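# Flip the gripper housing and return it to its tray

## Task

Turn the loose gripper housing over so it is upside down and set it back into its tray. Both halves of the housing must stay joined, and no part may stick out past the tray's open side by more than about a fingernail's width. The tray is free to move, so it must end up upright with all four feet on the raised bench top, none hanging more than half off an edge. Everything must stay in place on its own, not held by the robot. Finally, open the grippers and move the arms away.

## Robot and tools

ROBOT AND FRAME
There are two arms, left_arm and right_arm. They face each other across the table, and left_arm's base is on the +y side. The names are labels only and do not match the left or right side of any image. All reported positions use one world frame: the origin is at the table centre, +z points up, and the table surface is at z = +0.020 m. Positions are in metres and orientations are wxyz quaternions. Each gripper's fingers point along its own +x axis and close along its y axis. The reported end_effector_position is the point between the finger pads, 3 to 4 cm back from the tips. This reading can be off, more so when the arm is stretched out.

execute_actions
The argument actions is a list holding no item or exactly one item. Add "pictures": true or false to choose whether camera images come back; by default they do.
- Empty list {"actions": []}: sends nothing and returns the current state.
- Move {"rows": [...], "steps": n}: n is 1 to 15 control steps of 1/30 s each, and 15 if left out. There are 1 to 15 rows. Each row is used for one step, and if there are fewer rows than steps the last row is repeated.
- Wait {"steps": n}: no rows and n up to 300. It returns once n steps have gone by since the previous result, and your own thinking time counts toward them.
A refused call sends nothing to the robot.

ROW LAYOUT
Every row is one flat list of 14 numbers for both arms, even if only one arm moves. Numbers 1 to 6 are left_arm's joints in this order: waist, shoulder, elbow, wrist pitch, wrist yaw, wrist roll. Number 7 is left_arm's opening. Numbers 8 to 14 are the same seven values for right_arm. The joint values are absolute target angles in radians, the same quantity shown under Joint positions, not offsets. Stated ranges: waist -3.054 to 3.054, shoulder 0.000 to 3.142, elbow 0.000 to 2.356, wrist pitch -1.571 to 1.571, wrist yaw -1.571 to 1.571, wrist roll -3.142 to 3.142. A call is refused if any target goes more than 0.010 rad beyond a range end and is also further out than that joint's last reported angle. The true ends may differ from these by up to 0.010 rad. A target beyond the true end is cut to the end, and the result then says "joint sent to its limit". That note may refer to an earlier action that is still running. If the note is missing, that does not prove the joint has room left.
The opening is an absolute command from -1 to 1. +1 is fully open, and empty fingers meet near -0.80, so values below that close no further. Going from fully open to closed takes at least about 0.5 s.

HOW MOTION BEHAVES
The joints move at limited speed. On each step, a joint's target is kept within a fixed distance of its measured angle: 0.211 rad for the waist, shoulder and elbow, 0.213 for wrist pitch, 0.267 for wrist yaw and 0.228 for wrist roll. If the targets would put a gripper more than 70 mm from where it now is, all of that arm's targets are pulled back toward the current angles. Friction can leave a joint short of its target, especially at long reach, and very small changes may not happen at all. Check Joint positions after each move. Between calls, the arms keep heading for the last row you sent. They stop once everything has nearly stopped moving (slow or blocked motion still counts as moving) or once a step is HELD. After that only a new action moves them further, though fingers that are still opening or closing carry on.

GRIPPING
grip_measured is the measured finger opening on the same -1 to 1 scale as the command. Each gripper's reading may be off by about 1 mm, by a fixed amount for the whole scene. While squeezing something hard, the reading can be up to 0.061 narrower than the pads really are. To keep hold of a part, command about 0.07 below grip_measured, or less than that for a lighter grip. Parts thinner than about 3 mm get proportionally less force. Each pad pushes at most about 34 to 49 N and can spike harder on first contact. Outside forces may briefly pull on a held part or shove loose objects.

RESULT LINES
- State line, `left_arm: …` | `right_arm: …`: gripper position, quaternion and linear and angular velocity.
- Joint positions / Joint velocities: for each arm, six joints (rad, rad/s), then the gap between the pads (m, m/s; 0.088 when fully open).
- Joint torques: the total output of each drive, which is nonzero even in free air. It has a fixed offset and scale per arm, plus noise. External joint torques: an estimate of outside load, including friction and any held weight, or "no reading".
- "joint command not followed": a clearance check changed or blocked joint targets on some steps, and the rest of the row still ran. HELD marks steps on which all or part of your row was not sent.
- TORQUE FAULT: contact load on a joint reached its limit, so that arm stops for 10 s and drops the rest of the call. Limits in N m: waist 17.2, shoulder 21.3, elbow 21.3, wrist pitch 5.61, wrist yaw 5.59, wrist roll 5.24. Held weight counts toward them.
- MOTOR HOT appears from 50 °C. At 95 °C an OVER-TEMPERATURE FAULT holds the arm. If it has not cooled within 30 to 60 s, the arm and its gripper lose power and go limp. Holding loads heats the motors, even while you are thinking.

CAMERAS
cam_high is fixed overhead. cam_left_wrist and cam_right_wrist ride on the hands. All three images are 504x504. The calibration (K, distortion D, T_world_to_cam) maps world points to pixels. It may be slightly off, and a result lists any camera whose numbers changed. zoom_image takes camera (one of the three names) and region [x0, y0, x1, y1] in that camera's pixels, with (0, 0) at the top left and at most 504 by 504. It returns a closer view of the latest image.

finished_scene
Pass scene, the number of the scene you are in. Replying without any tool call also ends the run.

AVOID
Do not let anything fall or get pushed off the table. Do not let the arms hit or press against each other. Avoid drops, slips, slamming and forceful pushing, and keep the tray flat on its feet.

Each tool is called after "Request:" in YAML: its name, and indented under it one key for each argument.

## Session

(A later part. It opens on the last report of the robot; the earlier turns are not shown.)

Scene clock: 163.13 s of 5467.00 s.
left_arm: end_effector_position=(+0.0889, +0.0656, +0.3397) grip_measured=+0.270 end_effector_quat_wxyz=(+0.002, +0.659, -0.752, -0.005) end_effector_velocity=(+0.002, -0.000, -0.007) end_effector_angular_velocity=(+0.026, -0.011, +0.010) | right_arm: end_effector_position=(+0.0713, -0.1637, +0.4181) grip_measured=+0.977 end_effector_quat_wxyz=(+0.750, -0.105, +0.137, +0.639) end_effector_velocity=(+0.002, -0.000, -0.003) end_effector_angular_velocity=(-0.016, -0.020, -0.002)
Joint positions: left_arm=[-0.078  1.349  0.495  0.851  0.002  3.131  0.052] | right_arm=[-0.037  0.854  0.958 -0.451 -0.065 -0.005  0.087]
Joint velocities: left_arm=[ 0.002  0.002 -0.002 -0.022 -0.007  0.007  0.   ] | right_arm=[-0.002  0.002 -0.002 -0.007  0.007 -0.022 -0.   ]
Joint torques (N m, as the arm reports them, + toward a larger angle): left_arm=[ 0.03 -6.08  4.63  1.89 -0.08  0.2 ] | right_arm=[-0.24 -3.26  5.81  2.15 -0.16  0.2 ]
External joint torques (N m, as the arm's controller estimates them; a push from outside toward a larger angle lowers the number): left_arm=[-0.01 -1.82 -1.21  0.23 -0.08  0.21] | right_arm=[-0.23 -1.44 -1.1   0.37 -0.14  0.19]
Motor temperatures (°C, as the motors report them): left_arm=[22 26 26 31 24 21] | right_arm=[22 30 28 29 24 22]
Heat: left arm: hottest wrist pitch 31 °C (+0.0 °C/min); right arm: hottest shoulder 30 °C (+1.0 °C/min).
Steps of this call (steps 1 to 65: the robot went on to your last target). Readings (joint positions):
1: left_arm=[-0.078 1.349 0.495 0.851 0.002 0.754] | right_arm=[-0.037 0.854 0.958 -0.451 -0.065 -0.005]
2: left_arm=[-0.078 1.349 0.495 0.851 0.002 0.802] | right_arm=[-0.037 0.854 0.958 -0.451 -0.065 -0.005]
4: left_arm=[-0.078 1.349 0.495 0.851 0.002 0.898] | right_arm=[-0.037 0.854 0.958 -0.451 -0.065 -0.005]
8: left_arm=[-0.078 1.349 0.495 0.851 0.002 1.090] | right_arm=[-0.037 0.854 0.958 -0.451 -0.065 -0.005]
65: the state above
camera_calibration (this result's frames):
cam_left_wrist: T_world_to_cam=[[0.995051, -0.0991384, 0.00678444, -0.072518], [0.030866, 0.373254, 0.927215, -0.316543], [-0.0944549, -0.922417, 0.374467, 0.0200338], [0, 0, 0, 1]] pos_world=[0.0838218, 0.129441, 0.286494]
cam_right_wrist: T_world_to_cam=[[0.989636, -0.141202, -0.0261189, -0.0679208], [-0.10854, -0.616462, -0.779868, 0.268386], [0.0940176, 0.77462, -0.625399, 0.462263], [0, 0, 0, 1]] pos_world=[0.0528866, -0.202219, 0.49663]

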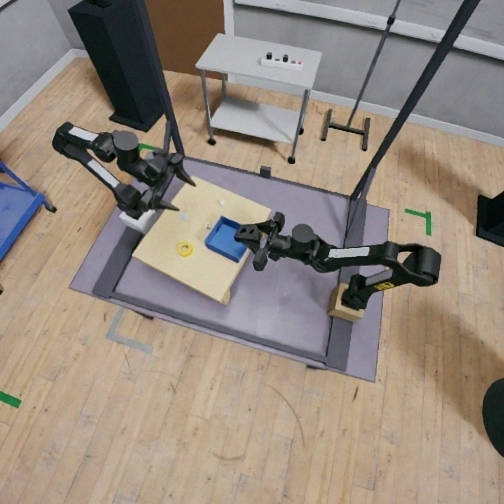

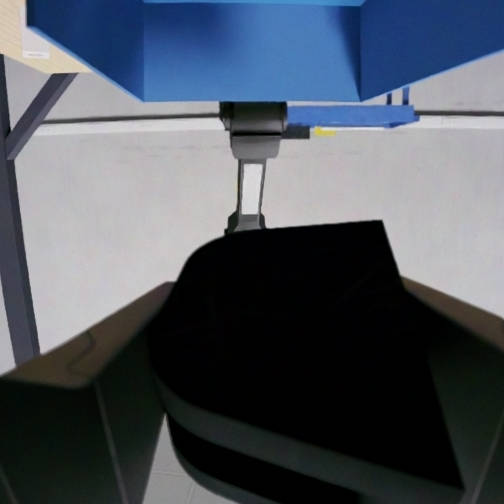

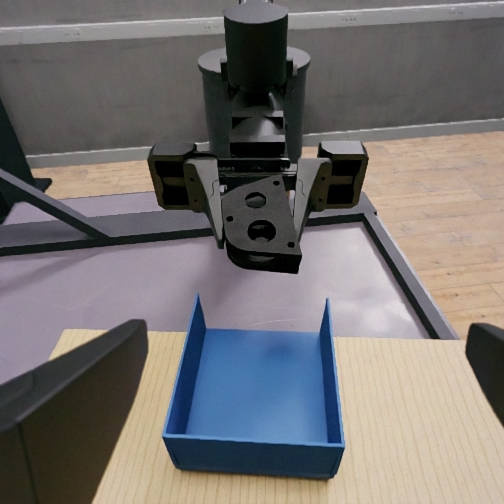

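Request:
execute_actions:
  actions:
    - {"rows":[[-0.072,1.39,0.5,0.89,0,3.14,0.15,-0.04,0.85,0.95,-0.55,-0.07,0,1],[-0.072,1.43,0.5,0.93,0,3.14,0.15,-0.04,0.85,0.95,-0.55,-0.07,0,1],[-0.072,1.47,0.5,0.97,0,3.14,0.15,-0.04,0.85,0.95,-0.55,-0.07,0,1],[-0.072,1.51,0.5,1.01,0,3.14,0.15,-0.04,0.85,0.95,-0.55,-0.07,0,1],[-0.072,1.55,0.5,1.05,0,3.14,0.15,-0.04,0.85,0.95,-0.55,-0.07,0,1],[-0.072,1.59,0.5,1.09,0,3.14,0.15,-0.04,0.85,0.95,-0.55,-0.07,0,1],[-0.072,1.63,0.5,1.13,0,3.14,0.15,-0.04,0.85,0.95,-0.55,-0.07,0,1],[-0.072,1.67,0.5,1.17,0,3.14,0.15,-0.04,0.85,0.95,-0.55,-0.07,0,1],[-0.072,1.71,0.5,1.21,0,3.14,0.15,-0.04,0.85,0.95,-0.55,-0.07,0,1],[-0.072,1.75,0.5,1.25,0,3.14,0.15,-0.04,0.85,0.95,-0.55,-0.07,0,1],[-0.072,1.79,0.5,1.29,0,3.14,0.15,-0.04,0.85,0.95,-0.55,-0.07,0,1],[-0.072,1.83,0.5,1.33,0,3.14,0.15,-0.04,0.85,0.95,-0.55,-0.07,0,1],[-0.072,1.86,0.5,1.36,0,3.14,0.15,-0.04,0.85,0.95,-0.55,-0.07,0,1],[-0.072,1.89,0.5,1.39,0,3.14,0.15,-0.04,0.85,0.95,-0.55,-0.07,0,1]]}
  pictures: false

Request:
execute_actions:
  actions:
    - {"steps":20}

Scene clock: 172.33 s of 5467.00 s.
left_arm: end_effector_position=(+0.0858, +0.0318, +0.2644) grip_measured=+0.270 end_effector_quat_wxyz=(-0.000, +0.661, -0.751, -0.006) end_effector_velocity=(-0.004, -0.032, -0.207) end_effector_angular_velocity=(+0.226, -0.021, +0.005) | right_arm: end_effector_position=(+0.0695, -0.1717, +0.3995) grip_measured=+0.977 end_effector_quat_wxyz=(+0.743, -0.132, +0.173, +0.633) end_effector_velocity=(-0.001, -0.005, -0.004) end_effector_angular_velocity=(-0.029, -0.011, +0.014)
Joint positions: left_arm=[-0.075  1.791  0.495  1.288  0.002  3.133  0.052] | right_arm=[-0.037  0.852  0.957 -0.545 -0.065 -0.005  0.087]
Joint velocities: left_arm=[-0.002  0.862 -0.002  0.637 -0.007 -0.007 -0.   ] | right_arm=[-0.002 -0.007  0.002 -0.037 -0.007 -0.022 -0.   ]
Joint torques (N m, as the arm reports them, + toward a larger angle): left_arm=[ 0.44 -6.77  3.45  2.46 -0.15  0.16] | right_arm=[-0.26 -3.04  5.94  1.79 -0.17  0.21]
External joint torques (N m, as the arm's controller estimates them; a push from outside toward a larger angle lowers the number): left_arm=[ 0.44 -0.05 -0.95  0.51 -0.15  0.17] | right_arm=[-0.27 -1.09 -1.11 -0.03 -0.14  0.2 ]
Motor temperatures (°C, as the motors report them): left_arm=[22 27 27 31 24 21] | right_arm=[22 29 28 30 24 22]
Heat: left arm: hottest wrist pitch 31 °C (+0.0 °C/min); right arm: hottest wrist pitch 30 °C (+0.0 °C/min).
Steps of this call (steps 1 to 15: the robot went on to your last target; steps 16 to 90: nothing new was sent; then 5.70 s passed at rest; steps 91 to 105: all 15 steps of this action). Readings (joint positions):
91: left_arm=[-0.077 1.352 0.495 0.853 0.002 3.133] | right_arm=[-0.037 0.854 0.958 -0.459 -0.065 -0.005]
92: left_arm=[-0.077 1.361 0.495 0.868 0.002 3.133] | right_arm=[-0.037 0.853 0.958 -0.479 -0.065 -0.005]
94: left_arm=[-0.077 1.402 0.495 0.916 0.002 3.133] | right_arm=[-0.037 0.852 0.958 -0.512 -0.065 -0.005]
98: left_arm=[-0.075 1.535 0.495 1.038 0.002 3.133] | right_arm=[-0.037 0.852 0.957 -0.533 -0.065 -0.005]
105: the state above

Scene clock: 173.00 s of 5467.00 s.
left_arm: end_effector_position=(+0.0855, +0.0291, +0.2481) grip_measured=+0.270 end_effector_quat_wxyz=(+0.001, +0.661, -0.751, -0.004) end_effector_velocity=(-0.000, +0.001, -0.003) end_effector_angular_velocity=(+0.009, -0.023, -0.005) | right_arm: end_effector_position=(+0.0694, -0.1719, +0.3990) grip_measured=+0.977 end_effector_quat_wxyz=(+0.743, -0.133, +0.174, +0.633) end_effector_velocity=(-0.003, -0.001, -0.002) end_effector_angular_velocity=(-0.006, +0.004, +0.021)
Joint positions: left_arm=[-0.075  1.884  0.495  1.385  0.002  3.133  0.052] | right_arm=[-0.037  0.852  0.957 -0.547 -0.065 -0.005  0.087]
Joint velocities: left_arm=[ 0.002  0.002 -0.002 -0.007  0.007  0.022 -0.   ] | right_arm=[-0.002 -0.002 -0.002 -0.007 -0.022 -0.007 -0.   ]
Joint torques (N m, as the arm reports them, + toward a larger angle): left_arm=[ 0.22 -6.21  3.22  2.3  -0.12  0.15] | right_arm=[-0.19 -3.06  5.76  1.77 -0.19  0.21]
External joint torques (N m, as the arm's controller estimates them; a push from outside toward a larger angle lowers the number): left_arm=[ 0.17 -0.08 -0.67  0.59 -0.11  0.15] | right_arm=[-0.21 -1.21 -1.21 -0.01 -0.16  0.2 ]
Motor temperatures (°C, as the motors report them): left_arm=[22 27 27 31 24 21] | right_arm=[22 29 28 30 24 22]
Heat: left arm: hottest wrist pitch 31 °C (+0.0 °C/min); right arm: hottest wrist pitch 30 °C (+0.0 °C/min).
Steps of this call (steps 1 to 20: the robot went on to your last target). Readings (joint positions):
1: left_arm=[-0.075 1.816 0.495 1.308 0.002 3.133] | right_arm=[-0.037 0.852 0.957 -0.546 -0.065 -0.005]
2: left_arm=[-0.075 1.835 0.495 1.324 0.002 3.133] | right_arm=[-0.037 0.852 0.957 -0.546 -0.065 -0.005]
4: left_arm=[-0.075 1.858 0.495 1.350 0.002 3.133] | right_arm=[-0.037 0.852 0.957 -0.547 -0.065 -0.005]
8: left_arm=[-0.075 1.874 0.495 1.374 0.002 3.133] | right_arm=[-0.037 0.852 0.957 -0.547 -0.065 -0.005]
20: the state above
camera_calibration (this result's frames):
cam_left_wrist: T_world_to_cam=[[0.995332, -0.0961174, 0.00873517, -0.0727179], [0.0277975, 0.372168, 0.927749, -0.217788], [-0.0924237, -0.923175, 0.373102, 0.0205143], [0, 0, 0, 1]] pos_world=[0.0803284, 0.0930026, 0.195034]
cam_right_wrist: T_world_to_cam=[[0.989001, -0.143972, -0.0339054, -0.0650414], [-0.124388, -0.685542, -0.717328, 0.212524], [0.0800312, 0.713656, -0.69591, 0.475473], [0, 0, 0, 1]] pos_world=[0.0527088, -0.202994, 0.481131]

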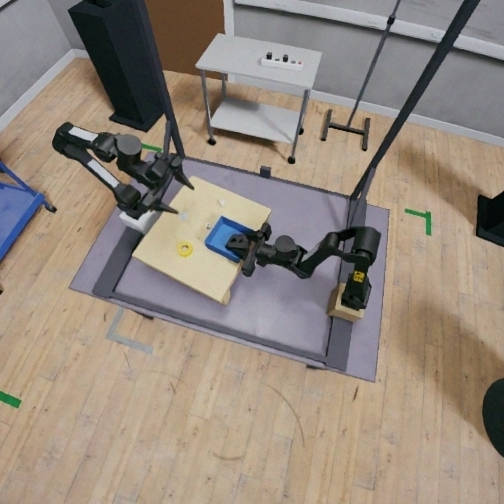

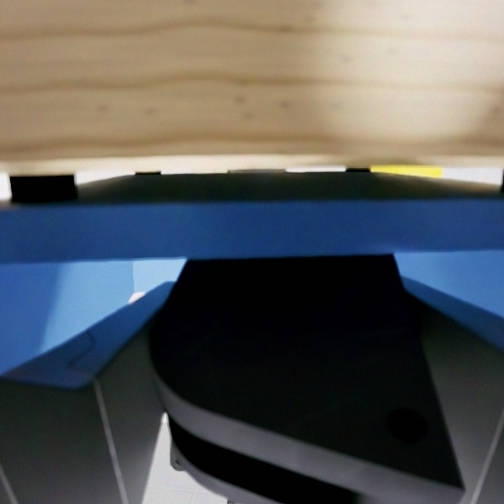

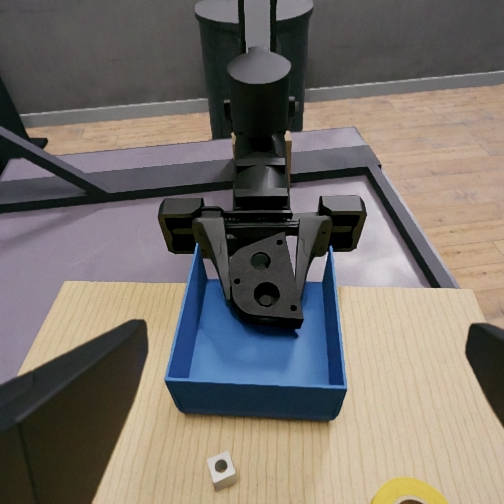

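Request:
execute_actions:
  actions:
    - {"rows":[[-0.072,1.90,0.52,1.38,0,3.14,0.15,-0.04,0.85,0.95,-0.55,-0.07,0,1],[-0.072,1.91,0.54,1.37,0,3.14,0.15,-0.04,0.85,0.95,-0.55,-0.07,0,1],[-0.072,1.92,0.56,1.36,0,3.14,0.15,-0.04,0.85,0.95,-0.55,-0.07,0,1],[-0.072,1.92,0.56,1.36,0,3.14,0.15,-0.04,0.85,0.95,-0.55,-0.07,0,1],[-0.072,1.92,0.56,1.36,0,3.14,0.15,-0.04,0.85,0.95,-0.55,-0.07,0,1],[-0.072,1.92,0.56,1.36,0,3.14,0.15,-0.04,0.85,0.95,-0.55,-0.07,0,1],[-0.072,1.93,0.56,1.375,0,3.14,0.15,-0.04,0.85,0.95,-0.55,-0.07,0,1],[-0.072,1.94,0.56,1.385,0,3.14,0.15,-0.04,0.85,0.95,-0.55,-0.07,0,1],[-0.072,1.95,0.56,1.395,0,3.14,0.15,-0.04,0.85,0.95,-0.55,-0.07,0,1]]}
  pictures: false

Request:
execute_actions:
  actions:
    - {"steps":15}

Scene clock: 180.20 s of 5467.00 s.
left_arm: end_effector_position=(+0.0838, +0.0158, +0.2442) grip_measured=+0.270 end_effector_quat_wxyz=(+0.002, +0.661, -0.751, -0.003) end_effector_velocity=(-0.005, -0.003, -0.003) end_effector_angular_velocity=(-0.011, +0.009, -0.015) | right_arm: end_effector_position=(+0.0694, -0.1719, +0.3990) grip_measured=+0.977 end_effector_quat_wxyz=(+0.743, -0.133, +0.174, +0.633) end_effector_velocity=(-0.003, +0.000, -0.003) end_effector_angular_velocity=(-0.011, +0.005, +0.021)
Joint positions: left_arm=[-0.075  1.938  0.549  1.389  0.002  3.134  0.052] | right_arm=[-0.037  0.852  0.957 -0.547 -0.065 -0.005  0.087]
Joint velocities: left_arm=[-0.007  0.037  0.012  0.037  0.007 -0.007  0.   ] | right_arm=[-0.002  0.002 -0.002 -0.007 -0.022 -0.007 -0.   ]
Joint torques (N m, as the arm reports them, + toward a larger angle): left_arm=[ 0.16 -6.21  3.49  2.16 -0.11  0.15] | right_arm=[-0.19 -2.96  5.9   1.77 -0.17  0.21]
External joint torques (N m, as the arm's controller estimates them; a push from outside toward a larger angle lowers the number): left_arm=[ 0.22  0.28 -0.38  0.46 -0.12  0.16] | right_arm=[-0.2  -1.14 -1.04 -0.01 -0.14  0.2 ]
Motor temperatures (°C, as the motors report them): left_arm=[22 27 27 32 24 21] | right_arm=[22 28 28 30 24 22]
Heat: left arm: hottest wrist pitch 32 °C (+1.0 °C/min); right arm: hottest wrist pitch 30 °C (-1.0 °C/min).
Steps of this call (steps 1 to 15: the robot went on to your last target; steps 16 to 90: nothing new was sent; then 3.70 s passed at rest; steps 91 to 105: all 15 steps of this action). Readings (joint positions):
91: left_arm=[-0.075 1.886 0.496 1.385 0.002 3.133] | right_arm=[-0.037 0.852 0.957 -0.547 -0.065 -0.005]
92: left_arm=[-0.075 1.889 0.500 1.385 0.002 3.133] | right_arm=[-0.037 0.852 0.957 -0.547 -0.065 -0.005]
94: left_arm=[-0.075 1.899 0.518 1.376 0.002 3.133] | right_arm=[-0.037 0.852 0.957 -0.547 -0.065 -0.005]
98: left_arm=[-0.075 1.914 0.541 1.370 0.002 3.133] | right_arm=[-0.037 0.852 0.957 -0.547 -0.065 -0.005]
105: the state above

Scene clock: 180.70 s of 5467.00 s.
left_arm: end_effector_position=(+0.0838, +0.0154, +0.2439) grip_measured=+0.270 end_effector_quat_wxyz=(+0.003, +0.661, -0.751, -0.002) end_effector_velocity=(+0.002, +0.000, -0.001) end_effector_angular_velocity=(+0.010, +0.021, +0.010) | right_arm: end_effector_position=(+0.0694, -0.1719, +0.3990) grip_measured=+0.977 end_effector_quat_wxyz=(+0.743, -0.133, +0.174, +0.633) end_effector_velocity=(-0.002, +0.001, +0.001) end_effector_angular_velocity=(+0.009, +0.008, +0.006)
Joint positions: left_arm=[-0.075  1.942  0.551  1.393  0.002  3.134  0.052] | right_arm=[-0.037  0.852  0.957 -0.547 -0.065 -0.005  0.087]
Joint velocities: left_arm=[ 0.002 -0.002 -0.002 -0.007 -0.007 -0.022  0.   ] | right_arm=[ 0.002 -0.002 -0.002  0.007 -0.007  0.007 -0.   ]
Joint torques (N m, as the arm reports them, + toward a larger angle): left_arm=[ 0.18 -6.25  3.68  2.12 -0.12  0.12] | right_arm=[-0.2  -2.99  5.88  1.78 -0.17  0.19]
External joint torques (N m, as the arm's controller estimates them; a push from outside toward a larger angle lowers the number): left_arm=[ 0.11  0.23 -0.18  0.42 -0.12  0.12] | right_arm=[-0.19 -1.11 -1.14 -0.02 -0.15  0.18]
Motor temperatures (°C, as the motors report them): left_arm=[22 27 27 32 24 21] | right_arm=[22 28 28 31 24 22]
Heat: left arm: hottest wrist pitch 32 °C (+1.0 °C/min); right arm: hottest wrist pitch 31 °C (+0.0 °C/min).
Steps of this call (steps 1 to 15: the robot went on to your last target). Readings (joint positions):
1: left_arm=[-0.075 1.939 0.550 1.390 0.002 3.134] | right_arm=[-0.037 0.852 0.957 -0.547 -0.065 -0.005]
2: left_arm=[-0.075 1.940 0.550 1.390 0.002 3.134] | right_arm=[-0.037 0.852 0.957 -0.547 -0.065 -0.005]
4: left_arm=[-0.075 1.941 0.550 1.392 0.002 3.134] | right_arm=[-0.037 0.852 0.957 -0.547 -0.065 -0.005]
8: left_arm=[-0.075 1.942 0.551 1.392 0.002 3.134] | right_arm=[-0.037 0.852 0.957 -0.547 -0.065 -0.005]
15: the state above
All arms were judged still, so your last target was given up. Only a new action makes them travel on or press farther. Fingers that are still opening or closing keep moving.
camera_calibration (this result's frames):
cam_left_wrist: T_world_to_cam=[[0.995331, -0.0960697, 0.00934237, -0.0724283], [0.0277154, 0.377169, 0.92573, -0.208279], [-0.0924582, -0.921148, 0.37807, 0.00805578], [0, 0, 0, 1]] pos_world=[0.0786075, 0.0790189, 0.190442]
cam_right_wrist: T_world_to_cam=[[0.989001, -0.143972, -0.0339054, -0.0650414], [-0.124388, -0.685542, -0.717328, 0.212524], [0.0800312, 0.713656, -0.69591, 0.475473], [0, 0, 0, 1]] pos_world=[0.0527088, -0.202994, 0.481131]

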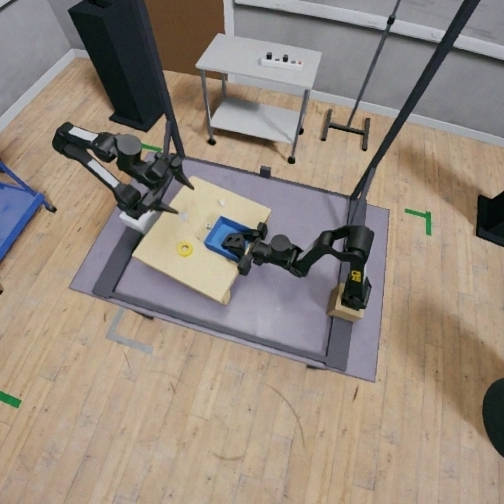

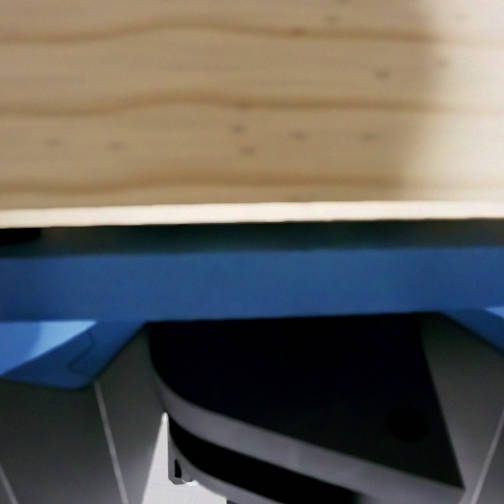

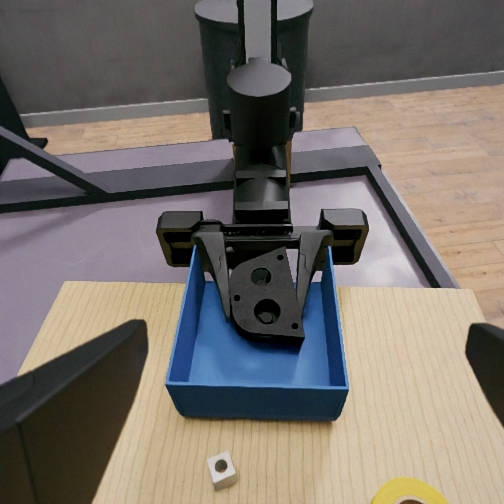

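Request:
execute_actions:
  actions:
    - {"rows":[[-0.075,1.942,0.551,1.393,0,3.14,0.45,-0.04,0.85,0.95,-0.55,-0.07,0,1]],"steps":10}
  pictures: false

Request:
execute_actions:
  actions:
    - {"rows":[[-0.075,1.925,0.52,1.405,0,3.14,0.45,-0.04,0.85,0.95,-0.55,-0.07,0,1],[-0.075,1.91,0.49,1.42,0,3.14,0.45,-0.04,0.85,0.95,-0.55,-0.07,0,1],[-0.075,1.895,0.46,1.435,0,3.14,0.45,-0.04,0.85,0.95,-0.55,-0.07,0,1],[-0.075,1.88,0.43,1.45,0,3.14,0.45,-0.04,0.85,0.95,-0.55,-0.07,0,1],[-0.075,1.865,0.40,1.465,0,3.14,0.45,-0.04,0.85,0.95,-0.55,-0.07,0,1],[-0.075,1.85,0.37,1.48,0,3.14,0.45,-0.04,0.85,0.95,-0.55,-0.07,0,1],[-0.075,1.835,0.34,1.495,0,3.14,0.45,-0.04,0.85,0.95,-0.55,-0.07,0,1],[-0.075,1.82,0.31,1.51,0,3.14,0.45,-0.04,0.85,0.95,-0.55,-0.07,0,1],[-0.075,1.805,0.28,1.525,0,3.14,0.45,-0.04,0.85,0.95,-0.55,-0.07,0,1],[-0.075,1.79,0.25,1.54,0,3.14,0.45,-0.04,0.85,0.95,-0.55,-0.07,0,1],[-0.075,1.77,0.215,1.555,0,3.14,0.45,-0.04,0.85,0.95,-0.55,-0.07,0,1]]}
  pictures: false

Request:
execute_actions:
  actions:
    - {"steps":15}

Scene clock: 190.27 s of 5467.00 s.
left_arm: end_effector_position=(+0.0838, +0.0154, +0.2440) grip_measured=+0.424 end_effector_quat_wxyz=(+0.003, +0.661, -0.751, -0.002) end_effector_velocity=(+0.000, +0.001, -0.001) end_effector_angular_velocity=(+0.008, +0.006, +0.015) | right_arm: end_effector_position=(+0.0694, -0.1719, +0.3990) grip_measured=+0.977 end_effector_quat_wxyz=(+0.743, -0.133, +0.174, +0.633) end_effector_velocity=(+0.001, -0.002, -0.001) end_effector_angular_velocity=(-0.004, -0.009, -0.006)
Joint positions: left_arm=[-0.075  1.942  0.551  1.393  0.002  3.134  0.06 ] | right_arm=[-0.037  0.852  0.957 -0.547 -0.065 -0.005  0.087]
Joint velocities: left_arm=[-0.007 -0.002 -0.002 -0.007 -0.022 -0.007  0.009] | right_arm=[-0.002 -0.007 -0.002 -0.007  0.007 -0.007 -0.   ]
Joint torques (N m, as the arm reports them, + toward a larger angle): left_arm=[-0.23 -7.26  2.79  1.97 -0.11  0.12] | right_arm=[-0.25 -3.02  5.94  1.77 -0.17  0.2 ]
External joint torques (N m, as the arm's controller estimates them; a push from outside toward a larger angle lowers the number): left_arm=[-0.25 -0.77 -1.06  0.27 -0.1   0.12] | right_arm=[-0.24 -1.06 -1.13 -0.04 -0.15  0.19]
Motor temperatures (°C, as the motors report them): left_arm=[22 27 27 32 24 21] | right_arm=[22 28 28 31 24 22]
Heat: left arm: hottest wrist pitch 32 °C (+1.0 °C/min); right arm: hottest wrist pitch 31 °C (+0.0 °C/min).
Steps of this call (steps 1 to 90: nothing new was sent; then 6.23 s passed at rest; steps 91 to 100: all 10 steps of this action). Readings (joint positions):
91: left_arm=[-0.075 1.942 0.551 1.393 0.002 3.134] | right_arm=[-0.037 0.852 0.957 -0.547 -0.065 -0.005]
92: left_arm=[-0.075 1.942 0.551 1.393 0.002 3.134] | right_arm=[-0.037 0.852 0.957 -0.547 -0.065 -0.005]
94: left_arm=[-0.075 1.942 0.551 1.393 0.002 3.134] | right_arm=[-0.037 0.852 0.957 -0.547 -0.065 -0.005]
98: left_arm=[-0.075 1.942 0.551 1.393 0.002 3.134] | right_arm=[-0.037 0.852 0.957 -0.547 -0.065 -0.005]
100: the state above

Scene clock: 190.77 s of 5467.00 s.
left_arm: end_effector_position=(+0.0928, +0.0876, +0.2397) grip_measured=+0.447 end_effector_quat_wxyz=(-0.001, +0.661, -0.751, -0.006) end_effector_velocity=(+0.007, +0.071, -0.006) end_effector_angular_velocity=(+0.025, +0.019, -0.010) | right_arm: end_effector_position=(+0.0694, -0.1719, +0.3990) grip_measured=+0.977 end_effector_quat_wxyz=(+0.743, -0.133, +0.174, +0.633) end_effector_velocity=(-0.002, -0.001, -0.002) end_effector_angular_velocity=(-0.007, -0.002, +0.012)
Joint positions: left_arm=[-0.075  1.797  0.253  1.533  0.002  3.134  0.061] | right_arm=[-0.037  0.852  0.957 -0.547 -0.065 -0.005  0.087]
Joint velocities: left_arm=[-0.002 -0.139 -0.286  0.125  0.007 -0.022 -0.   ] | right_arm=[ 0.002 -0.002 -0.002 -0.007 -0.007 -0.007 -0.   ]
Joint torques (N m, as the arm reports them, + toward a larger angle): left_arm=[-0.18 -6.45  2.02  2.27 -0.12  0.12] | right_arm=[-0.21 -3.01  5.91  1.76 -0.18  0.2 ]
External joint torques (N m, as the arm's controller estimates them; a push from outside toward a larger angle lowers the number): left_arm=[-0.18 -1.67 -1.52  0.52 -0.12  0.13] | right_arm=[-0.21 -1.18 -1.03 -0.01 -0.15  0.19]
Motor temperatures (°C, as the motors report them): left_arm=[22 27 27 33 24 21] | right_arm=[22 28 28 31 24 22]
Heat: left arm: hottest wrist pitch 33 °C (+2.0 °C/min); right arm: hottest wrist pitch 31 °C (+0.0 °C/min).
Steps of this call (steps 1 to 15: all 15 steps of this action). Readings (joint positions):
1: left_arm=[-0.075 1.942 0.549 1.393 0.002 3.134] | right_arm=[-0.037 0.852 0.957 -0.547 -0.065 -0.005]
2: left_arm=[-0.075 1.940 0.543 1.397 0.002 3.134] | right_arm=[-0.037 0.852 0.957 -0.547 -0.065 -0.005]
4: left_arm=[-0.075 1.927 0.512 1.412 0.002 3.134] | right_arm=[-0.037 0.852 0.957 -0.547 -0.065 -0.005]
8: left_arm=[-0.075 1.879 0.413 1.459 0.002 3.134] | right_arm=[-0.037 0.852 0.957 -0.547 -0.065 -0.005]
15: the state above

Scene clock: 191.27 s of 5467.00 s.
left_arm: end_effector_position=(+0.0938, +0.0955, +0.2407) grip_measured=+0.448 end_effector_quat_wxyz=(+0.000, +0.661, -0.751, -0.005) end_effector_velocity=(+0.000, +0.002, +0.000) end_effector_angular_velocity=(-0.001, +0.008, +0.005) | right_arm: end_effector_position=(+0.0694, -0.1719, +0.3990) grip_measured=+0.977 end_effector_quat_wxyz=(+0.743, -0.133, +0.174, +0.633) end_effector_velocity=(-0.003, -0.002, -0.001) end_effector_angular_velocity=(-0.003, -0.010, +0.027)
Joint positions: left_arm=[-0.075  1.779  0.221  1.551  0.002  3.134  0.061] | right_arm=[-0.037  0.852  0.957 -0.547 -0.065 -0.005  0.087]
Joint velocities: left_arm=[-0.002 -0.002 -0.007  0.007 -0.007 -0.007 -0.   ] | right_arm=[-0.002 -0.007 -0.002 -0.007 -0.022 -0.022 -0.   ]
Joint torques (N m, as the arm reports them, + toward a larger angle): left_arm=[-0.15 -6.47  1.73  2.26 -0.09  0.11] | right_arm=[-0.23 -3.03  5.93  1.78 -0.17  0.21]
External joint torques (N m, as the arm's controller estimates them; a push from outside toward a larger angle lowers the number): left_arm=[-0.15 -1.9  -1.32  0.55 -0.09  0.12] | right_arm=[-0.24 -1.18 -1.04  0.01 -0.13  0.2 ]
Motor temperatures (°C, as the motors report them): left_arm=[22 27 27 33 24 21] | right_arm=[22 27 28 31 24 22]
Heat: left arm: hottest wrist pitch 33 °C (+2.0 °C/min); right arm: hottest wrist pitch 31 °C (+0.0 °C/min).
Steps of this call (steps 1 to 15: the robot went on to your last target). Readings (joint positions):
1: left_arm=[-0.075 1.793 0.245 1.537 0.002 3.134] | right_arm=[-0.037 0.852 0.957 -0.547 -0.065 -0.005]
2: left_arm=[-0.075 1.790 0.239 1.541 0.002 3.134] | right_arm=[-0.037 0.852 0.957 -0.547 -0.065 -0.005]
4: left_arm=[-0.075 1.785 0.232 1.545 0.002 3.134] | right_arm=[-0.037 0.852 0.957 -0.547 -0.065 -0.005]
8: left_arm=[-0.075 1.780 0.225 1.549 0.002 3.134] | right_arm=[-0.037 0.852 0.957 -0.547 -0.065 -0.005]
15: the state above
camera_calibration (this result's frames):
cam_left_wrist: T_world_to_cam=[[0.995322, -0.0961412, 0.00956419, -0.0747944], [0.0268311, 0.37015, 0.928584, -0.235765], [-0.0928154, -0.923984, 0.370998, 0.0859757], [0, 0, 0, 1]] pos_world=[0.0887502, 0.159518, 0.187746]
cam_right_wrist: T_world_to_cam=[[0.989001, -0.143972, -0.0339054, -0.0650414], [-0.124388, -0.685542, -0.717328, 0.212524], [0.0800312, 0.713656, -0.69591, 0.475473], [0, 0, 0, 1]] pos_world=[0.0527088, -0.202994, 0.481131]

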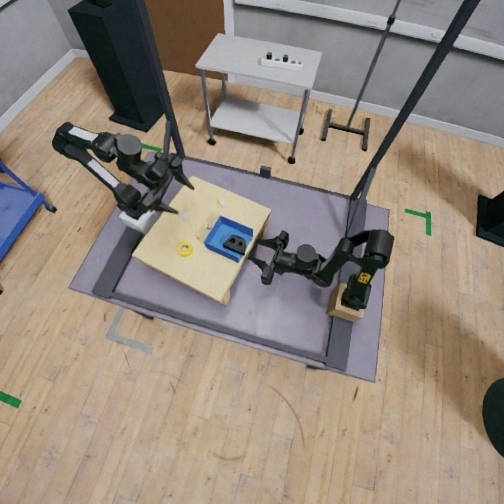

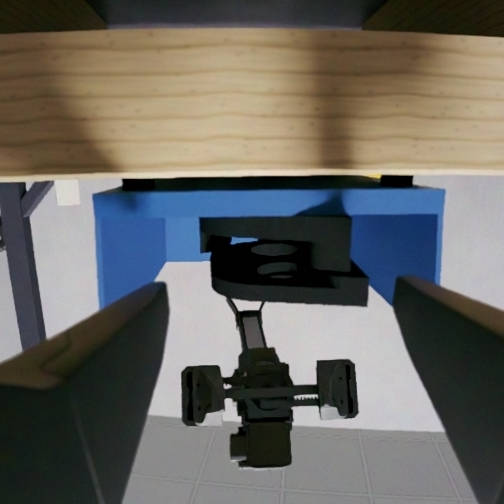

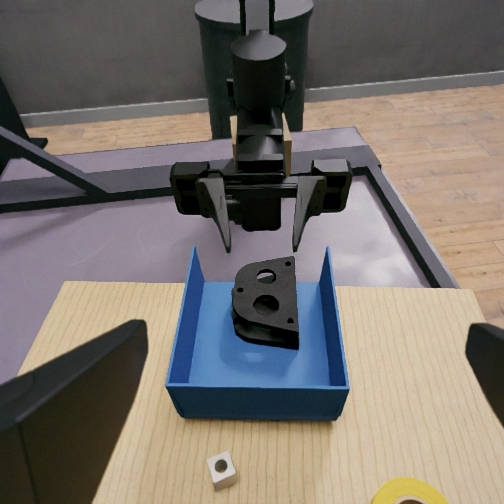

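Request:
execute_actions:
  actions:
    - {"rows":[[-0.068,1.77,0.225,1.55,0,3.14,0.68,-0.04,0.85,0.95,-0.55,-0.07,0,1],[-0.068,1.77,0.225,1.55,0,3.14,0.68,-0.04,0.85,0.95,-0.55,-0.07,0,1],[-0.068,1.77,0.225,1.55,0,3.14,0.68,-0.04,0.85,0.95,-0.55,-0.07,0,1],[-0.068,1.77,0.225,1.55,0,3.14,0.68,-0.04,0.85,0.95,-0.55,-0.07,0,1],[-0.068,1.78,0.25,1.53,0,3.14,0.68,-0.04,0.85,0.95,-0.55,-0.07,0,1],[-0.068,1.795,0.28,1.515,0,3.14,0.68,-0.04,0.85,0.95,-0.55,-0.07,0,1],[-0.068,1.81,0.31,1.50,0,3.14,0.68,-0.04,0.85,0.95,-0.55,-0.07,0,1],[-0.068,1.825,0.34,1.485,0,3.14,0.68,-0.04,0.85,0.95,-0.55,-0.07,0,1],[-0.068,1.84,0.37,1.47,0,3.14,0.68,-0.04,0.85,0.95,-0.55,-0.07,0,1],[-0.068,1.855,0.40,1.455,0,3.14,0.68,-0.04,0.85,0.95,-0.55,-0.07,0,1],[-0.068,1.87,0.43,1.44,0,3.14,0.68,-0.04,0.85,0.95,-0.55,-0.07,0,1],[-0.068,1.89,0.46,1.43,0,3.14,0.68,-0.04,0.85,0.95,-0.55,-0.07,0,1]]}
  pictures: false

Request:
execute_actions:
  actions:
    - {"steps":12}
  pictures: false

Request:
execute_actions:
  actions:
    - {"rows":[[-0.068,1.89,0.46,1.43,0,3.14,0.2,-0.04,0.85,0.95,-0.55,-0.07,0,1]]}

Request:
zoom_image:
  camera: "cam_right_wrist"
  region: [150,200,370,420]

Scene clock: 200.63 s of 5467.00 s.
left_arm: end_effector_position=(+0.0894, +0.0480, +0.2460) grip_measured=+0.673 end_effector_quat_wxyz=(+0.004, +0.662, -0.750, -0.001) end_effector_velocity=(-0.010, -0.087, +0.014) end_effector_angular_velocity=(-0.047, -0.002, +0.005) | right_arm: end_effector_position=(+0.0694, -0.1719, +0.3990) grip_measured=+0.977 end_effector_quat_wxyz=(+0.743, -0.133, +0.174, +0.633) end_effector_velocity=(+0.001, -0.001, -0.002) end_effector_angular_velocity=(-0.007, -0.002, +0.002)
Joint positions: left_arm=[-0.071  1.862  0.415  1.452  0.002  3.134  0.072] | right_arm=[-0.037  0.852  0.957 -0.547 -0.065 -0.005  0.087]
Joint velocities: left_arm=[-0.002  0.173  0.359 -0.139 -0.007  0.007  0.002] | right_arm=[-0.007 -0.002 -0.002 -0.007 -0.007 -0.007 -0.   ]
Joint torques (N m, as the arm reports them, + toward a larger angle): left_arm=[ 0.41 -5.76  2.66  1.74 -0.09  0.17] | right_arm=[-0.24 -2.97  5.88  1.77 -0.18  0.2 ]
External joint torques (N m, as the arm's controller estimates them; a push from outside toward a larger angle lowers the number): left_arm=[ 0.44 -0.08 -0.42  0.09 -0.1   0.18] | right_arm=[-0.23 -1.15 -1.09 -0.02 -0.15  0.19]
Motor temperatures (°C, as the motors report them): left_arm=[22 27 26 33 24 21] | right_arm=[22 27 28 31 24 22]
Heat: left arm: hottest wrist pitch 33 °C (+2.0 °C/min); right arm: hottest wrist pitch 31 °C (-1.0 °C/min).
Steps of this call (steps 1 to 15: the robot went on to your last target; steps 16 to 90: nothing new was sent; then 5.87 s passed at rest; steps 91 to 105: all 15 steps of this action). Readings (joint positions):
91: left_arm=[-0.075 1.778 0.221 1.551 0.002 3.134] | right_arm=[-0.037 0.852 0.957 -0.547 -0.065 -0.005]
92: left_arm=[-0.074 1.778 0.221 1.551 0.002 3.134] | right_arm=[-0.037 0.852 0.957 -0.547 -0.065 -0.005]
94: left_arm=[-0.073 1.778 0.221 1.551 0.002 3.134] | right_arm=[-0.037 0.852 0.957 -0.547 -0.065 -0.005]
98: left_arm=[-0.072 1.788 0.255 1.524 0.002 3.134] | right_arm=[-0.037 0.852 0.957 -0.547 -0.065 -0.005]
105: the state above

Scene clock: 201.03 s of 5467.00 s.
left_arm: end_effector_position=(+0.0884, +0.0394, +0.2446) grip_measured=+0.678 end_effector_quat_wxyz=(+0.002, +0.662, -0.750, -0.003) end_effector_velocity=(-0.000, -0.003, +0.001) end_effector_angular_velocity=(-0.002, +0.008, +0.005) | right_arm: end_effector_position=(+0.0694, -0.1719, +0.3990) grip_measured=+0.977 end_effector_quat_wxyz=(+0.743, -0.133, +0.174, +0.633) end_effector_velocity=(-0.003, -0.001, -0.002) end_effector_angular_velocity=(-0.004, +0.017, +0.014)
Joint positions: left_arm=[-0.071  1.883  0.45   1.433  0.002  3.134  0.072] | right_arm=[-0.037  0.852  0.957 -0.547 -0.065 -0.005  0.087]
Joint velocities: left_arm=[-0.002  0.002  0.012 -0.007 -0.007 -0.007  0.   ] | right_arm=[-0.002 -0.002 -0.002 -0.007 -0.022  0.007 -0.   ]
Joint torques (N m, as the arm reports them, + toward a larger angle): left_arm=[ 0.22 -5.92  3.62  1.81 -0.1   0.15] | right_arm=[-0.15 -2.96  5.94  1.76 -0.18  0.18]
External joint torques (N m, as the arm's controller estimates them; a push from outside toward a larger angle lowers the number): left_arm=[ 0.22  0.03 -0.07  0.09 -0.1   0.16] | right_arm=[-0.16 -1.16 -0.97  0.   -0.15  0.17]
Motor temperatures (°C, as the motors report them): left_arm=[22 27 26 33 24 21] | right_arm=[22 27 28 31 24 22]
Heat: left arm: hottest wrist pitch 33 °C (+2.0 °C/min); right arm: hottest wrist pitch 31 °C (-1.0 °C/min).
Steps of this call (steps 1 to 12: the robot went on to your last target). Readings (joint positions):
1: left_arm=[-0.071 1.867 0.424 1.448 0.002 3.134] | right_arm=[-0.037 0.852 0.957 -0.547 -0.065 -0.005]
2: left_arm=[-0.071 1.871 0.431 1.444 0.002 3.134] | right_arm=[-0.037 0.852 0.957 -0.547 -0.065 -0.005]
4: left_arm=[-0.071 1.876 0.439 1.439 0.002 3.134] | right_arm=[-0.037 0.852 0.957 -0.547 -0.065 -0.005]
8: left_arm=[-0.071 1.881 0.447 1.434 0.002 3.134] | right_arm=[-0.037 0.852 0.957 -0.547 -0.065 -0.005]
12: the state above

Scene clock: 201.53 s of 5467.00 s.
left_arm: end_effector_position=(+0.0883, +0.0391, +0.2447) grip_measured=+0.228 end_effector_quat_wxyz=(+0.002, +0.662, -0.750, -0.003) end_effector_velocity=(+0.005, -0.000, -0.003) end_effector_angular_velocity=(+0.013, +0.006, +0.034) | right_arm: end_effector_position=(+0.0694, -0.1719, +0.3990) grip_measured=+0.977 end_effector_quat_wxyz=(+0.743, -0.133, +0.174, +0.633) end_effector_velocity=(-0.001, -0.001, -0.002) end_effector_angular_velocity=(-0.007, -0.002, +0.007)
Joint positions: left_arm=[-0.071  1.884  0.451  1.432  0.002  3.134  0.05 ] | right_arm=[-0.037  0.852  0.957 -0.547 -0.065 -0.005  0.087]
Joint velocities: left_arm=[-0.002  0.002 -0.002 -0.007 -0.037 -0.007  0.   ] | right_arm=[-0.002 -0.002 -0.002 -0.007 -0.007 -0.007 -0.   ]
Joint torques (N m, as the arm reports them, + toward a larger angle): left_arm=[ 0.25 -5.77  3.39  1.8  -0.11  0.16] | right_arm=[-0.21 -3.    5.87  1.77 -0.17  0.19]
External joint torques (N m, as the arm's controller estimates them; a push from outside toward a larger angle lowers the number): left_arm=[ 0.23  0.12 -0.27  0.1  -0.11  0.17] | right_arm=[-0.2  -1.16 -1.09 -0.01 -0.15  0.18]
Motor temperatures (°C, as the motors report them): left_arm=[22 27 26 33 24 21] | right_arm=[22 27 28 31 24 22]
Heat: left arm: hottest wrist pitch 33 °C (+2.0 °C/min); right arm: hottest wrist pitch 31 °C (-1.0 °C/min).
Steps of this call (steps 1 to 15: all 15 steps of this action). Readings (joint positions):
1: left_arm=[-0.071 1.883 0.450 1.433 0.002 3.134] | right_arm=[-0.037 0.852 0.957 -0.547 -0.065 -0.005]
2: left_arm=[-0.071 1.883 0.450 1.432 0.002 3.134] | right_arm=[-0.037 0.852 0.957 -0.547 -0.065 -0.005]
4: left_arm=[-0.071 1.883 0.451 1.432 0.002 3.134] | right_arm=[-0.037 0.852 0.957 -0.547 -0.065 -0.005]
8: left_arm=[-0.071 1.884 0.451 1.432 0.002 3.134] | right_arm=[-0.037 0.852 0.957 -0.547 -0.065 -0.005]
15: the state above
camera_calibration (this result's frames):
cam_left_wrist: T_world_to_cam=[[0.995688, -0.0922862, 0.00938678, -0.0749007], [0.0261051, 0.375869, 0.926305, -0.218035], [-0.0890134, -0.922066, 0.376658, 0.030089], [0, 0, 0, 1]] pos_world=[0.0829479, 0.102784, 0.191336]
cam_right_wrist: T_world_to_cam=[[0.989001, -0.143972, -0.0339054, -0.0650414], [-0.124388, -0.685542, -0.717328, 0.212524], [0.0800312, 0.713656, -0.69591, 0.475473], [0, 0, 0, 1]] pos_world=[0.0527088, -0.202994, 0.481131]

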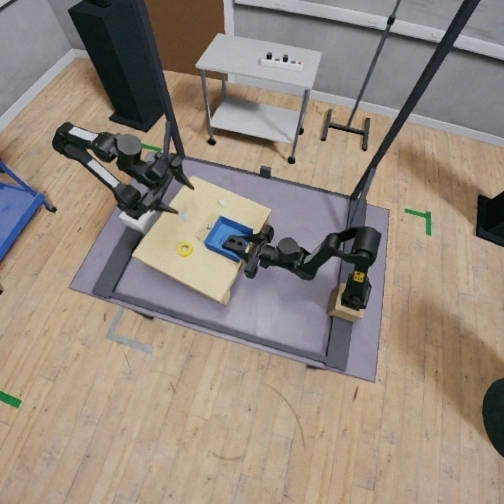

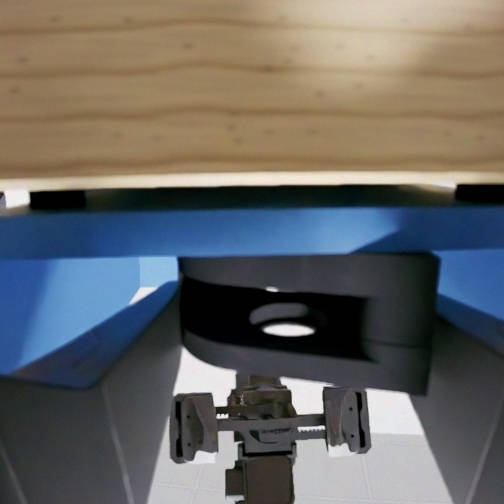

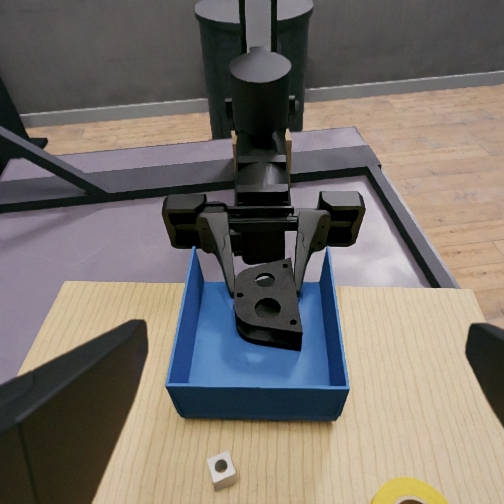

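Region (150, 200, 370, 420) of cam_right_wrist's 504x504 image, scaled by 2.291, with more detail than that image has.

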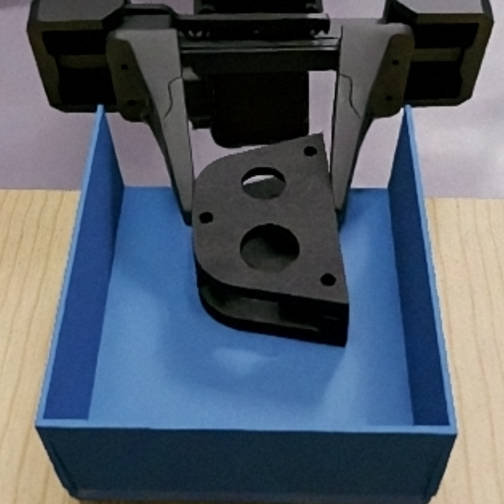

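Aligned. Slide in, release, withdraw.

Request:
execute_actions:
  actions:
    - {"rows":[[-0.07,1.898,0.475,1.423,0,3.14,0.2,-0.04,0.85,0.95,-0.55,-0.07,0,1],[-0.07,1.905,0.49,1.415,0,3.14,0.2,-0.04,0.85,0.95,-0.55,-0.07,0,1],[-0.07,1.913,0.505,1.408,0,3.14,0.2,-0.04,0.85,0.95,-0.55,-0.07,0,1],[-0.07,1.92,0.52,1.40,0,3.14,0.2,-0.04,0.85,0.95,-0.55,-0.07,0,1],[-0.07,1.928,0.535,1.393,0,3.14,0.2,-0.04,0.85,0.95,-0.55,-0.07,0,1],[-0.07,1.937,0.55,1.387,0,3.14,0.2,-0.04,0.85,0.95,-0.55,-0.07,0,1]]}
  pictures: false

Request:
execute_actions:
  actions:
    - {"rows":[[-0.07,1.937,0.55,1.387,0,3.14,0.5,-0.04,0.85,0.95,-0.55,-0.07,0,1]]}
  pictures: false

Request:
execute_actions:
  actions:
    - {"rows":[[-0.07,1.905,0.51,1.40,0,3.14,0.5,-0.04,0.85,0.95,-0.55,-0.07,0,1],[-0.07,1.885,0.48,1.41,0,3.14,0.5,-0.04,0.85,0.95,-0.55,-0.07,0,1],[-0.07,1.865,0.45,1.42,0,3.14,0.5,-0.04,0.85,0.95,-0.55,-0.07,0,1],[-0.07,1.845,0.42,1.43,0,3.14,0.5,-0.04,0.85,0.95,-0.55,-0.07,0,1],[-0.07,1.825,0.39,1.44,0,3.14,0.5,-0.04,0.85,0.95,-0.55,-0.07,0,1],[-0.07,1.805,0.36,1.45,0,3.14,0.5,-0.04,0.85,0.95,-0.55,-0.07,0,1],[-0.07,1.785,0.33,1.46,0,3.14,0.5,-0.04,0.85,0.95,-0.55,-0.07,0,1],[-0.07,1.765,0.30,1.47,0,3.14,0.5,-0.04,0.85,0.95,-0.55,-0.07,0,1],[-0.07,1.74,0.27,1.47,0,3.14,0.5,-0.04,0.85,0.95,-0.55,-0.07,0,1],[-0.07,1.70,0.24,1.46,0,3.14,0.5,-0.04,0.85,0.95,-0.55,-0.07,0,1]]}
  pictures: false

Request:
execute_actions:
  actions:
    - {"rows":[[-0.07,1.3,0.24,0.8,0,3.14,0.5,-0.04,0.85,0.95,-0.55,-0.07,0,1]]}

Scene clock: 213.73 s of 5467.00 s.
left_arm: end_effector_position=(+0.0858, +0.0183, +0.2456) grip_measured=+0.228 end_effector_quat_wxyz=(+0.003, +0.662, -0.750, -0.002) end_effector_velocity=(-0.003, -0.006, +0.002) end_effector_angular_velocity=(-0.006, +0.008, -0.000) | right_arm: end_effector_position=(+0.0694, -0.1719, +0.3990) grip_measured=+0.977 end_effector_quat_wxyz=(+0.743, -0.133, +0.174, +0.633) end_effector_velocity=(+0.001, -0.001, -0.002) end_effector_angular_velocity=(-0.009, -0.008, -0.006)
Joint positions: left_arm=[-0.071  1.928  0.538  1.392  0.002  3.134  0.05 ] | right_arm=[-0.037  0.852  0.957 -0.547 -0.065 -0.005  0.087]
Joint velocities: left_arm=[-0.007  0.012  0.027 -0.007 -0.007 -0.007 -0.   ] | right_arm=[-0.002 -0.002 -0.002 -0.007  0.007 -0.007 -0.   ]
Joint torques (N m, as the arm reports them, + toward a larger angle): left_arm=[ 0.01 -6.16  3.46  1.74 -0.08  0.17] | right_arm=[-0.22 -2.98  5.86  1.77 -0.16  0.22]
External joint torques (N m, as the arm's controller estimates them; a push from outside toward a larger angle lowers the number): left_arm=[ 0.04  0.28 -0.41  0.02 -0.08  0.18] | right_arm=[-0.21 -1.13 -1.1  -0.01 -0.14  0.21]
Motor temperatures (°C, as the motors report them): left_arm=[22 27 26 33 24 21] | right_arm=[22 27 28 31 24 22]
Heat: left arm: hottest wrist pitch 33 °C (+2.0 °C/min); right arm: hottest wrist pitch 31 °C (+0.0 °C/min).
Steps of this call (steps 1 to 15: the robot went on to your last target; steps 16 to 90: nothing new was sent; then 8.70 s passed at rest; steps 91 to 105: all 15 steps of this action). Readings (joint positions):
91: left_arm=[-0.071 1.885 0.453 1.432 0.002 3.134] | right_arm=[-0.037 0.852 0.957 -0.547 -0.065 -0.005]
92: left_arm=[-0.071 1.886 0.456 1.429 0.002 3.134] | right_arm=[-0.037 0.852 0.957 -0.547 -0.065 -0.005]
94: left_arm=[-0.071 1.894 0.474 1.421 0.002 3.134] | right_arm=[-0.037 0.852 0.957 -0.547 -0.065 -0.005]
98: left_arm=[-0.071 1.917 0.518 1.401 0.002 3.134] | right_arm=[-0.037 0.852 0.957 -0.547 -0.065 -0.005]
105: the state above

Scene clock: 214.23 s of 5467.00 s.
left_arm: end_effector_position=(+0.0857, +0.0176, +0.2446) grip_measured=+0.491 end_effector_quat_wxyz=(+0.002, +0.662, -0.750, -0.003) end_effector_velocity=(+0.000, +0.001, -0.001) end_effector_angular_velocity=(+0.006, -0.008, +0.005) | right_arm: end_effector_position=(+0.0694, -0.1719, +0.3990) grip_measured=+0.977 end_effector_quat_wxyz=(+0.743, -0.133, +0.174, +0.633) end_effector_velocity=(-0.001, -0.002, -0.001) end_effector_angular_velocity=(-0.003, -0.003, +0.007)
Joint positions: left_arm=[-0.071  1.931  0.541  1.389  0.002  3.134  0.063] | right_arm=[-0.037  0.852  0.957 -0.547 -0.065 -0.005  0.087]
Joint velocities: left_arm=[-0.002 -0.002 -0.002 -0.007 -0.007  0.007  0.002] | right_arm=[-0.002 -0.007 -0.002 -0.007 -0.007 -0.007 -0.   ]
Joint torques (N m, as the arm reports them, + toward a larger angle): left_arm=[ 0.01 -6.27  3.56  1.77 -0.09  0.15] | right_arm=[-0.23 -2.99  5.89  1.77 -0.17  0.2 ]
External joint torques (N m, as the arm's controller estimates them; a push from outside toward a larger angle lowers the number): left_arm=[ 0.    0.17 -0.33  0.06 -0.09  0.16] | right_arm=[-0.22 -1.12 -1.06  0.   -0.15  0.19]
Motor temperatures (°C, as the motors report them): left_arm=[22 27 26 33 24 21] | right_arm=[22 27 28 31 24 22]
Heat: left arm: hottest wrist pitch 33 °C (+2.0 °C/min); right arm: hottest wrist pitch 31 °C (+0.0 °C/min).
Steps of this call (steps 1 to 15: all 15 steps of this action). Readings (joint positions):
1: left_arm=[-0.071 1.928 0.539 1.391 0.002 3.134] | right_arm=[-0.037 0.852 0.957 -0.547 -0.065 -0.005]
2: left_arm=[-0.071 1.929 0.540 1.390 0.002 3.134] | right_arm=[-0.037 0.852 0.957 -0.547 -0.065 -0.005]
4: left_arm=[-0.071 1.930 0.540 1.390 0.002 3.134] | right_arm=[-0.037 0.852 0.957 -0.547 -0.065 -0.005]
8: left_arm=[-0.071 1.931 0.540 1.389 0.002 3.134] | right_arm=[-0.037 0.852 0.957 -0.547 -0.065 -0.005]
15: the state above

Scene clock: 214.73 s of 5467.00 s.
left_arm: end_effector_position=(+0.0939, +0.0847, +0.2504) grip_measured=+0.498 end_effector_quat_wxyz=(+0.000, +0.662, -0.750, -0.005) end_effector_velocity=(+0.008, +0.049, +0.008) end_effector_angular_velocity=(-0.006, +0.008, +0.020) | right_arm: end_effector_position=(+0.0694, -0.1719, +0.3990) grip_measured=+0.977 end_effector_quat_wxyz=(+0.743, -0.133, +0.174, +0.633) end_effector_velocity=(-0.003, -0.001, -0.002) end_effector_angular_velocity=(-0.006, +0.004, +0.021)
Joint positions: left_arm=[-0.071  1.73   0.27   1.454  0.002  3.134  0.063] | right_arm=[-0.037  0.852  0.957 -0.547 -0.065 -0.005  0.087]
Joint velocities: left_arm=[-0.002 -0.178 -0.193  0.022 -0.022 -0.007 -0.   ] | right_arm=[-0.002 -0.002 -0.002 -0.007 -0.022 -0.007 -0.   ]
Joint torques (N m, as the arm reports them, + toward a larger angle): left_arm=[ 0.1  -6.21  1.98  2.19 -0.11  0.13] | right_arm=[-0.2  -3.    5.89  1.76 -0.17  0.2 ]
External joint torques (N m, as the arm's controller estimates them; a push from outside toward a larger angle lowers the number): left_arm=[ 0.07 -1.6  -1.75  0.49 -0.11  0.14] | right_arm=[-0.19 -1.15 -1.07 -0.02 -0.14  0.19]
Motor temperatures (°C, as the motors report them): left_arm=[22 27 26 33 24 21] | right_arm=[22 27 28 31 24 22]
Heat: left arm: hottest wrist pitch 33 °C (+2.0 °C/min); right arm: hottest wrist pitch 31 °C (+0.0 °C/min).
Steps of this call (steps 1 to 15: all 15 steps of this action). Readings (joint positions):
1: left_arm=[-0.071 1.931 0.540 1.389 0.002 3.134] | right_arm=[-0.037 0.852 0.957 -0.547 -0.065 -0.005]
2: left_arm=[-0.071 1.927 0.535 1.390 0.002 3.134] | right_arm=[-0.037 0.852 0.957 -0.547 -0.065 -0.005]
4: left_arm=[-0.071 1.908 0.504 1.401 0.002 3.134] | right_arm=[-0.037 0.852 0.957 -0.547 -0.065 -0.005]
8: left_arm=[-0.071 1.841 0.404 1.435 0.002 3.134] | right_arm=[-0.037 0.852 0.957 -0.547 -0.065 -0.005]
15: the state above

Scene clock: 215.23 s of 5467.00 s.
left_arm: end_effector_position=(+0.0975, +0.1142, +0.2482) grip_measured=+0.498 end_effector_quat_wxyz=(-0.080, +0.658, -0.745, -0.076) end_effector_velocity=(+0.006, +0.029, -0.067) end_effector_angular_velocity=(+0.349, -0.026, +0.024) | right_arm: end_effector_position=(+0.0694, -0.1719, +0.3990) grip_measured=+0.977 end_effector_quat_wxyz=(+0.743, -0.133, +0.174, +0.633) end_effector_velocity=(+0.000, -0.001, -0.002) end_effector_angular_velocity=(-0.007, +0.005, -0.007)
Joint positions: left_arm=[-0.071  1.324  0.245  0.857  0.002  3.134  0.063] | right_arm=[-0.037  0.852  0.957 -0.547 -0.065 -0.005  0.087]
Joint velocities: left_arm=[-0.002 -0.11  -0.027 -0.432 -0.022 -0.022 -0.   ] | right_arm=[ 0.002 -0.002 -0.002 -0.007  0.007  0.007 -0.   ]
Joint torques (N m, as the arm reports them, + toward a larger angle): left_arm=[-0.05 -4.82  3.62  1.9  -0.09  0.16] | right_arm=[-0.22 -3.01  5.92  1.77 -0.17  0.2 ]
External joint torques (N m, as the arm's controller estimates them; a push from outside toward a larger angle lowers the number): left_arm=[-0.06 -1.21 -1.97  0.13 -0.09  0.16] | right_arm=[-0.22 -1.16 -1.07 -0.02 -0.15  0.19]
Motor temperatures (°C, as the motors report them): left_arm=[22 27 26 33 24 21] | right_arm=[22 27 28 31 24 22]
Heat: left arm: hottest wrist pitch 33 °C (+2.0 °C/min); right arm: hottest wrist pitch 31 °C (+0.0 °C/min).
Steps of this call (steps 1 to 15: all 15 steps of this action). Readings (joint positions):
1: left_arm=[-0.071 1.704 0.265 1.424 0.002 3.134] | right_arm=[-0.037 0.852 0.957 -0.547 -0.065 -0.005]
2: left_arm=[-0.071 1.665 0.260 1.368 0.002 3.134] | right_arm=[-0.037 0.852 0.957 -0.547 -0.065 -0.005]
4: left_arm=[-0.071 1.574 0.252 1.282 0.002 3.134] | right_arm=[-0.037 0.852 0.957 -0.547 -0.065 -0.005]
8: left_arm=[-0.071 1.405 0.251 1.104 0.002 3.134] | right_arm=[-0.037 0.852 0.957 -0.547 -0.065 -0.005]
15: the state above
camera_calibration (this result's frames):
cam_left_wrist: T_world_to_cam=[[0.995351, -0.0950468, 0.0155633, -0.0783219], [0.000259172, 0.164234, 0.986421, -0.238045], [-0.0963123, -0.981832, 0.163496, 0.159308], [0, 0, 0, 1]] pos_world=[0.0933627, 0.188064, 0.209986]
cam_right_wrist: T_world_to_cam=[[0.989001, -0.143972, -0.0339054, -0.0650414], [-0.124388, -0.685542, -0.717328, 0.212524], [0.0800312, 0.713656, -0.69591, 0.475473], [0, 0, 0, 1]] pos_world=[0.0527088, -0.202994, 0.481131]

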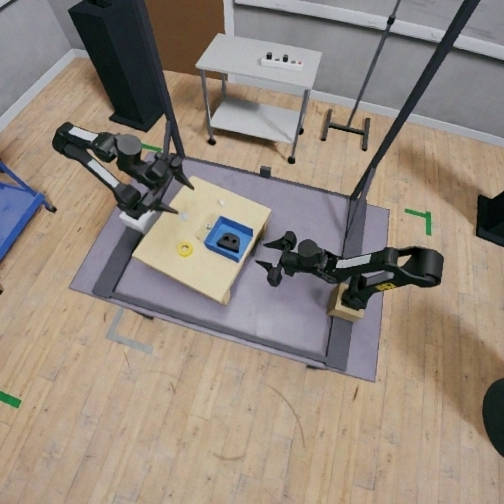

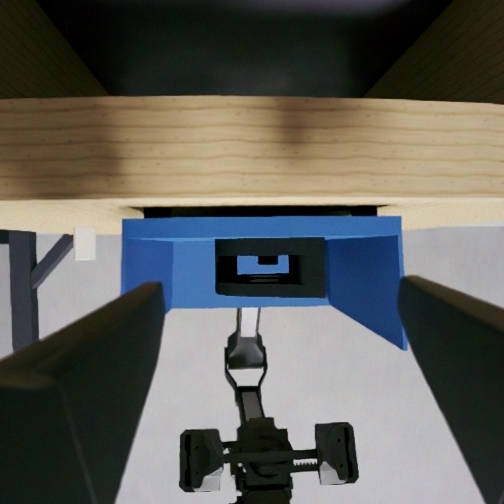

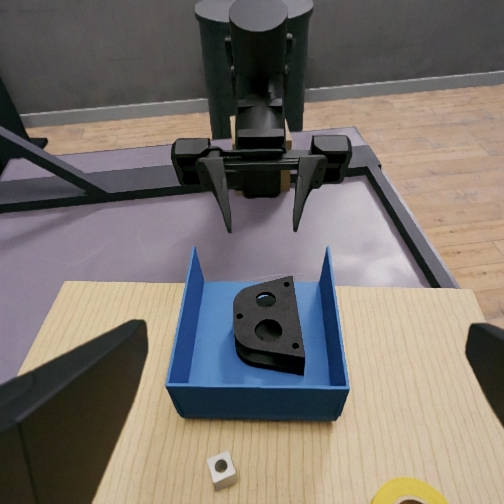

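Request:
finished_scene:
  scene: 1

The scene is finished: the task was done.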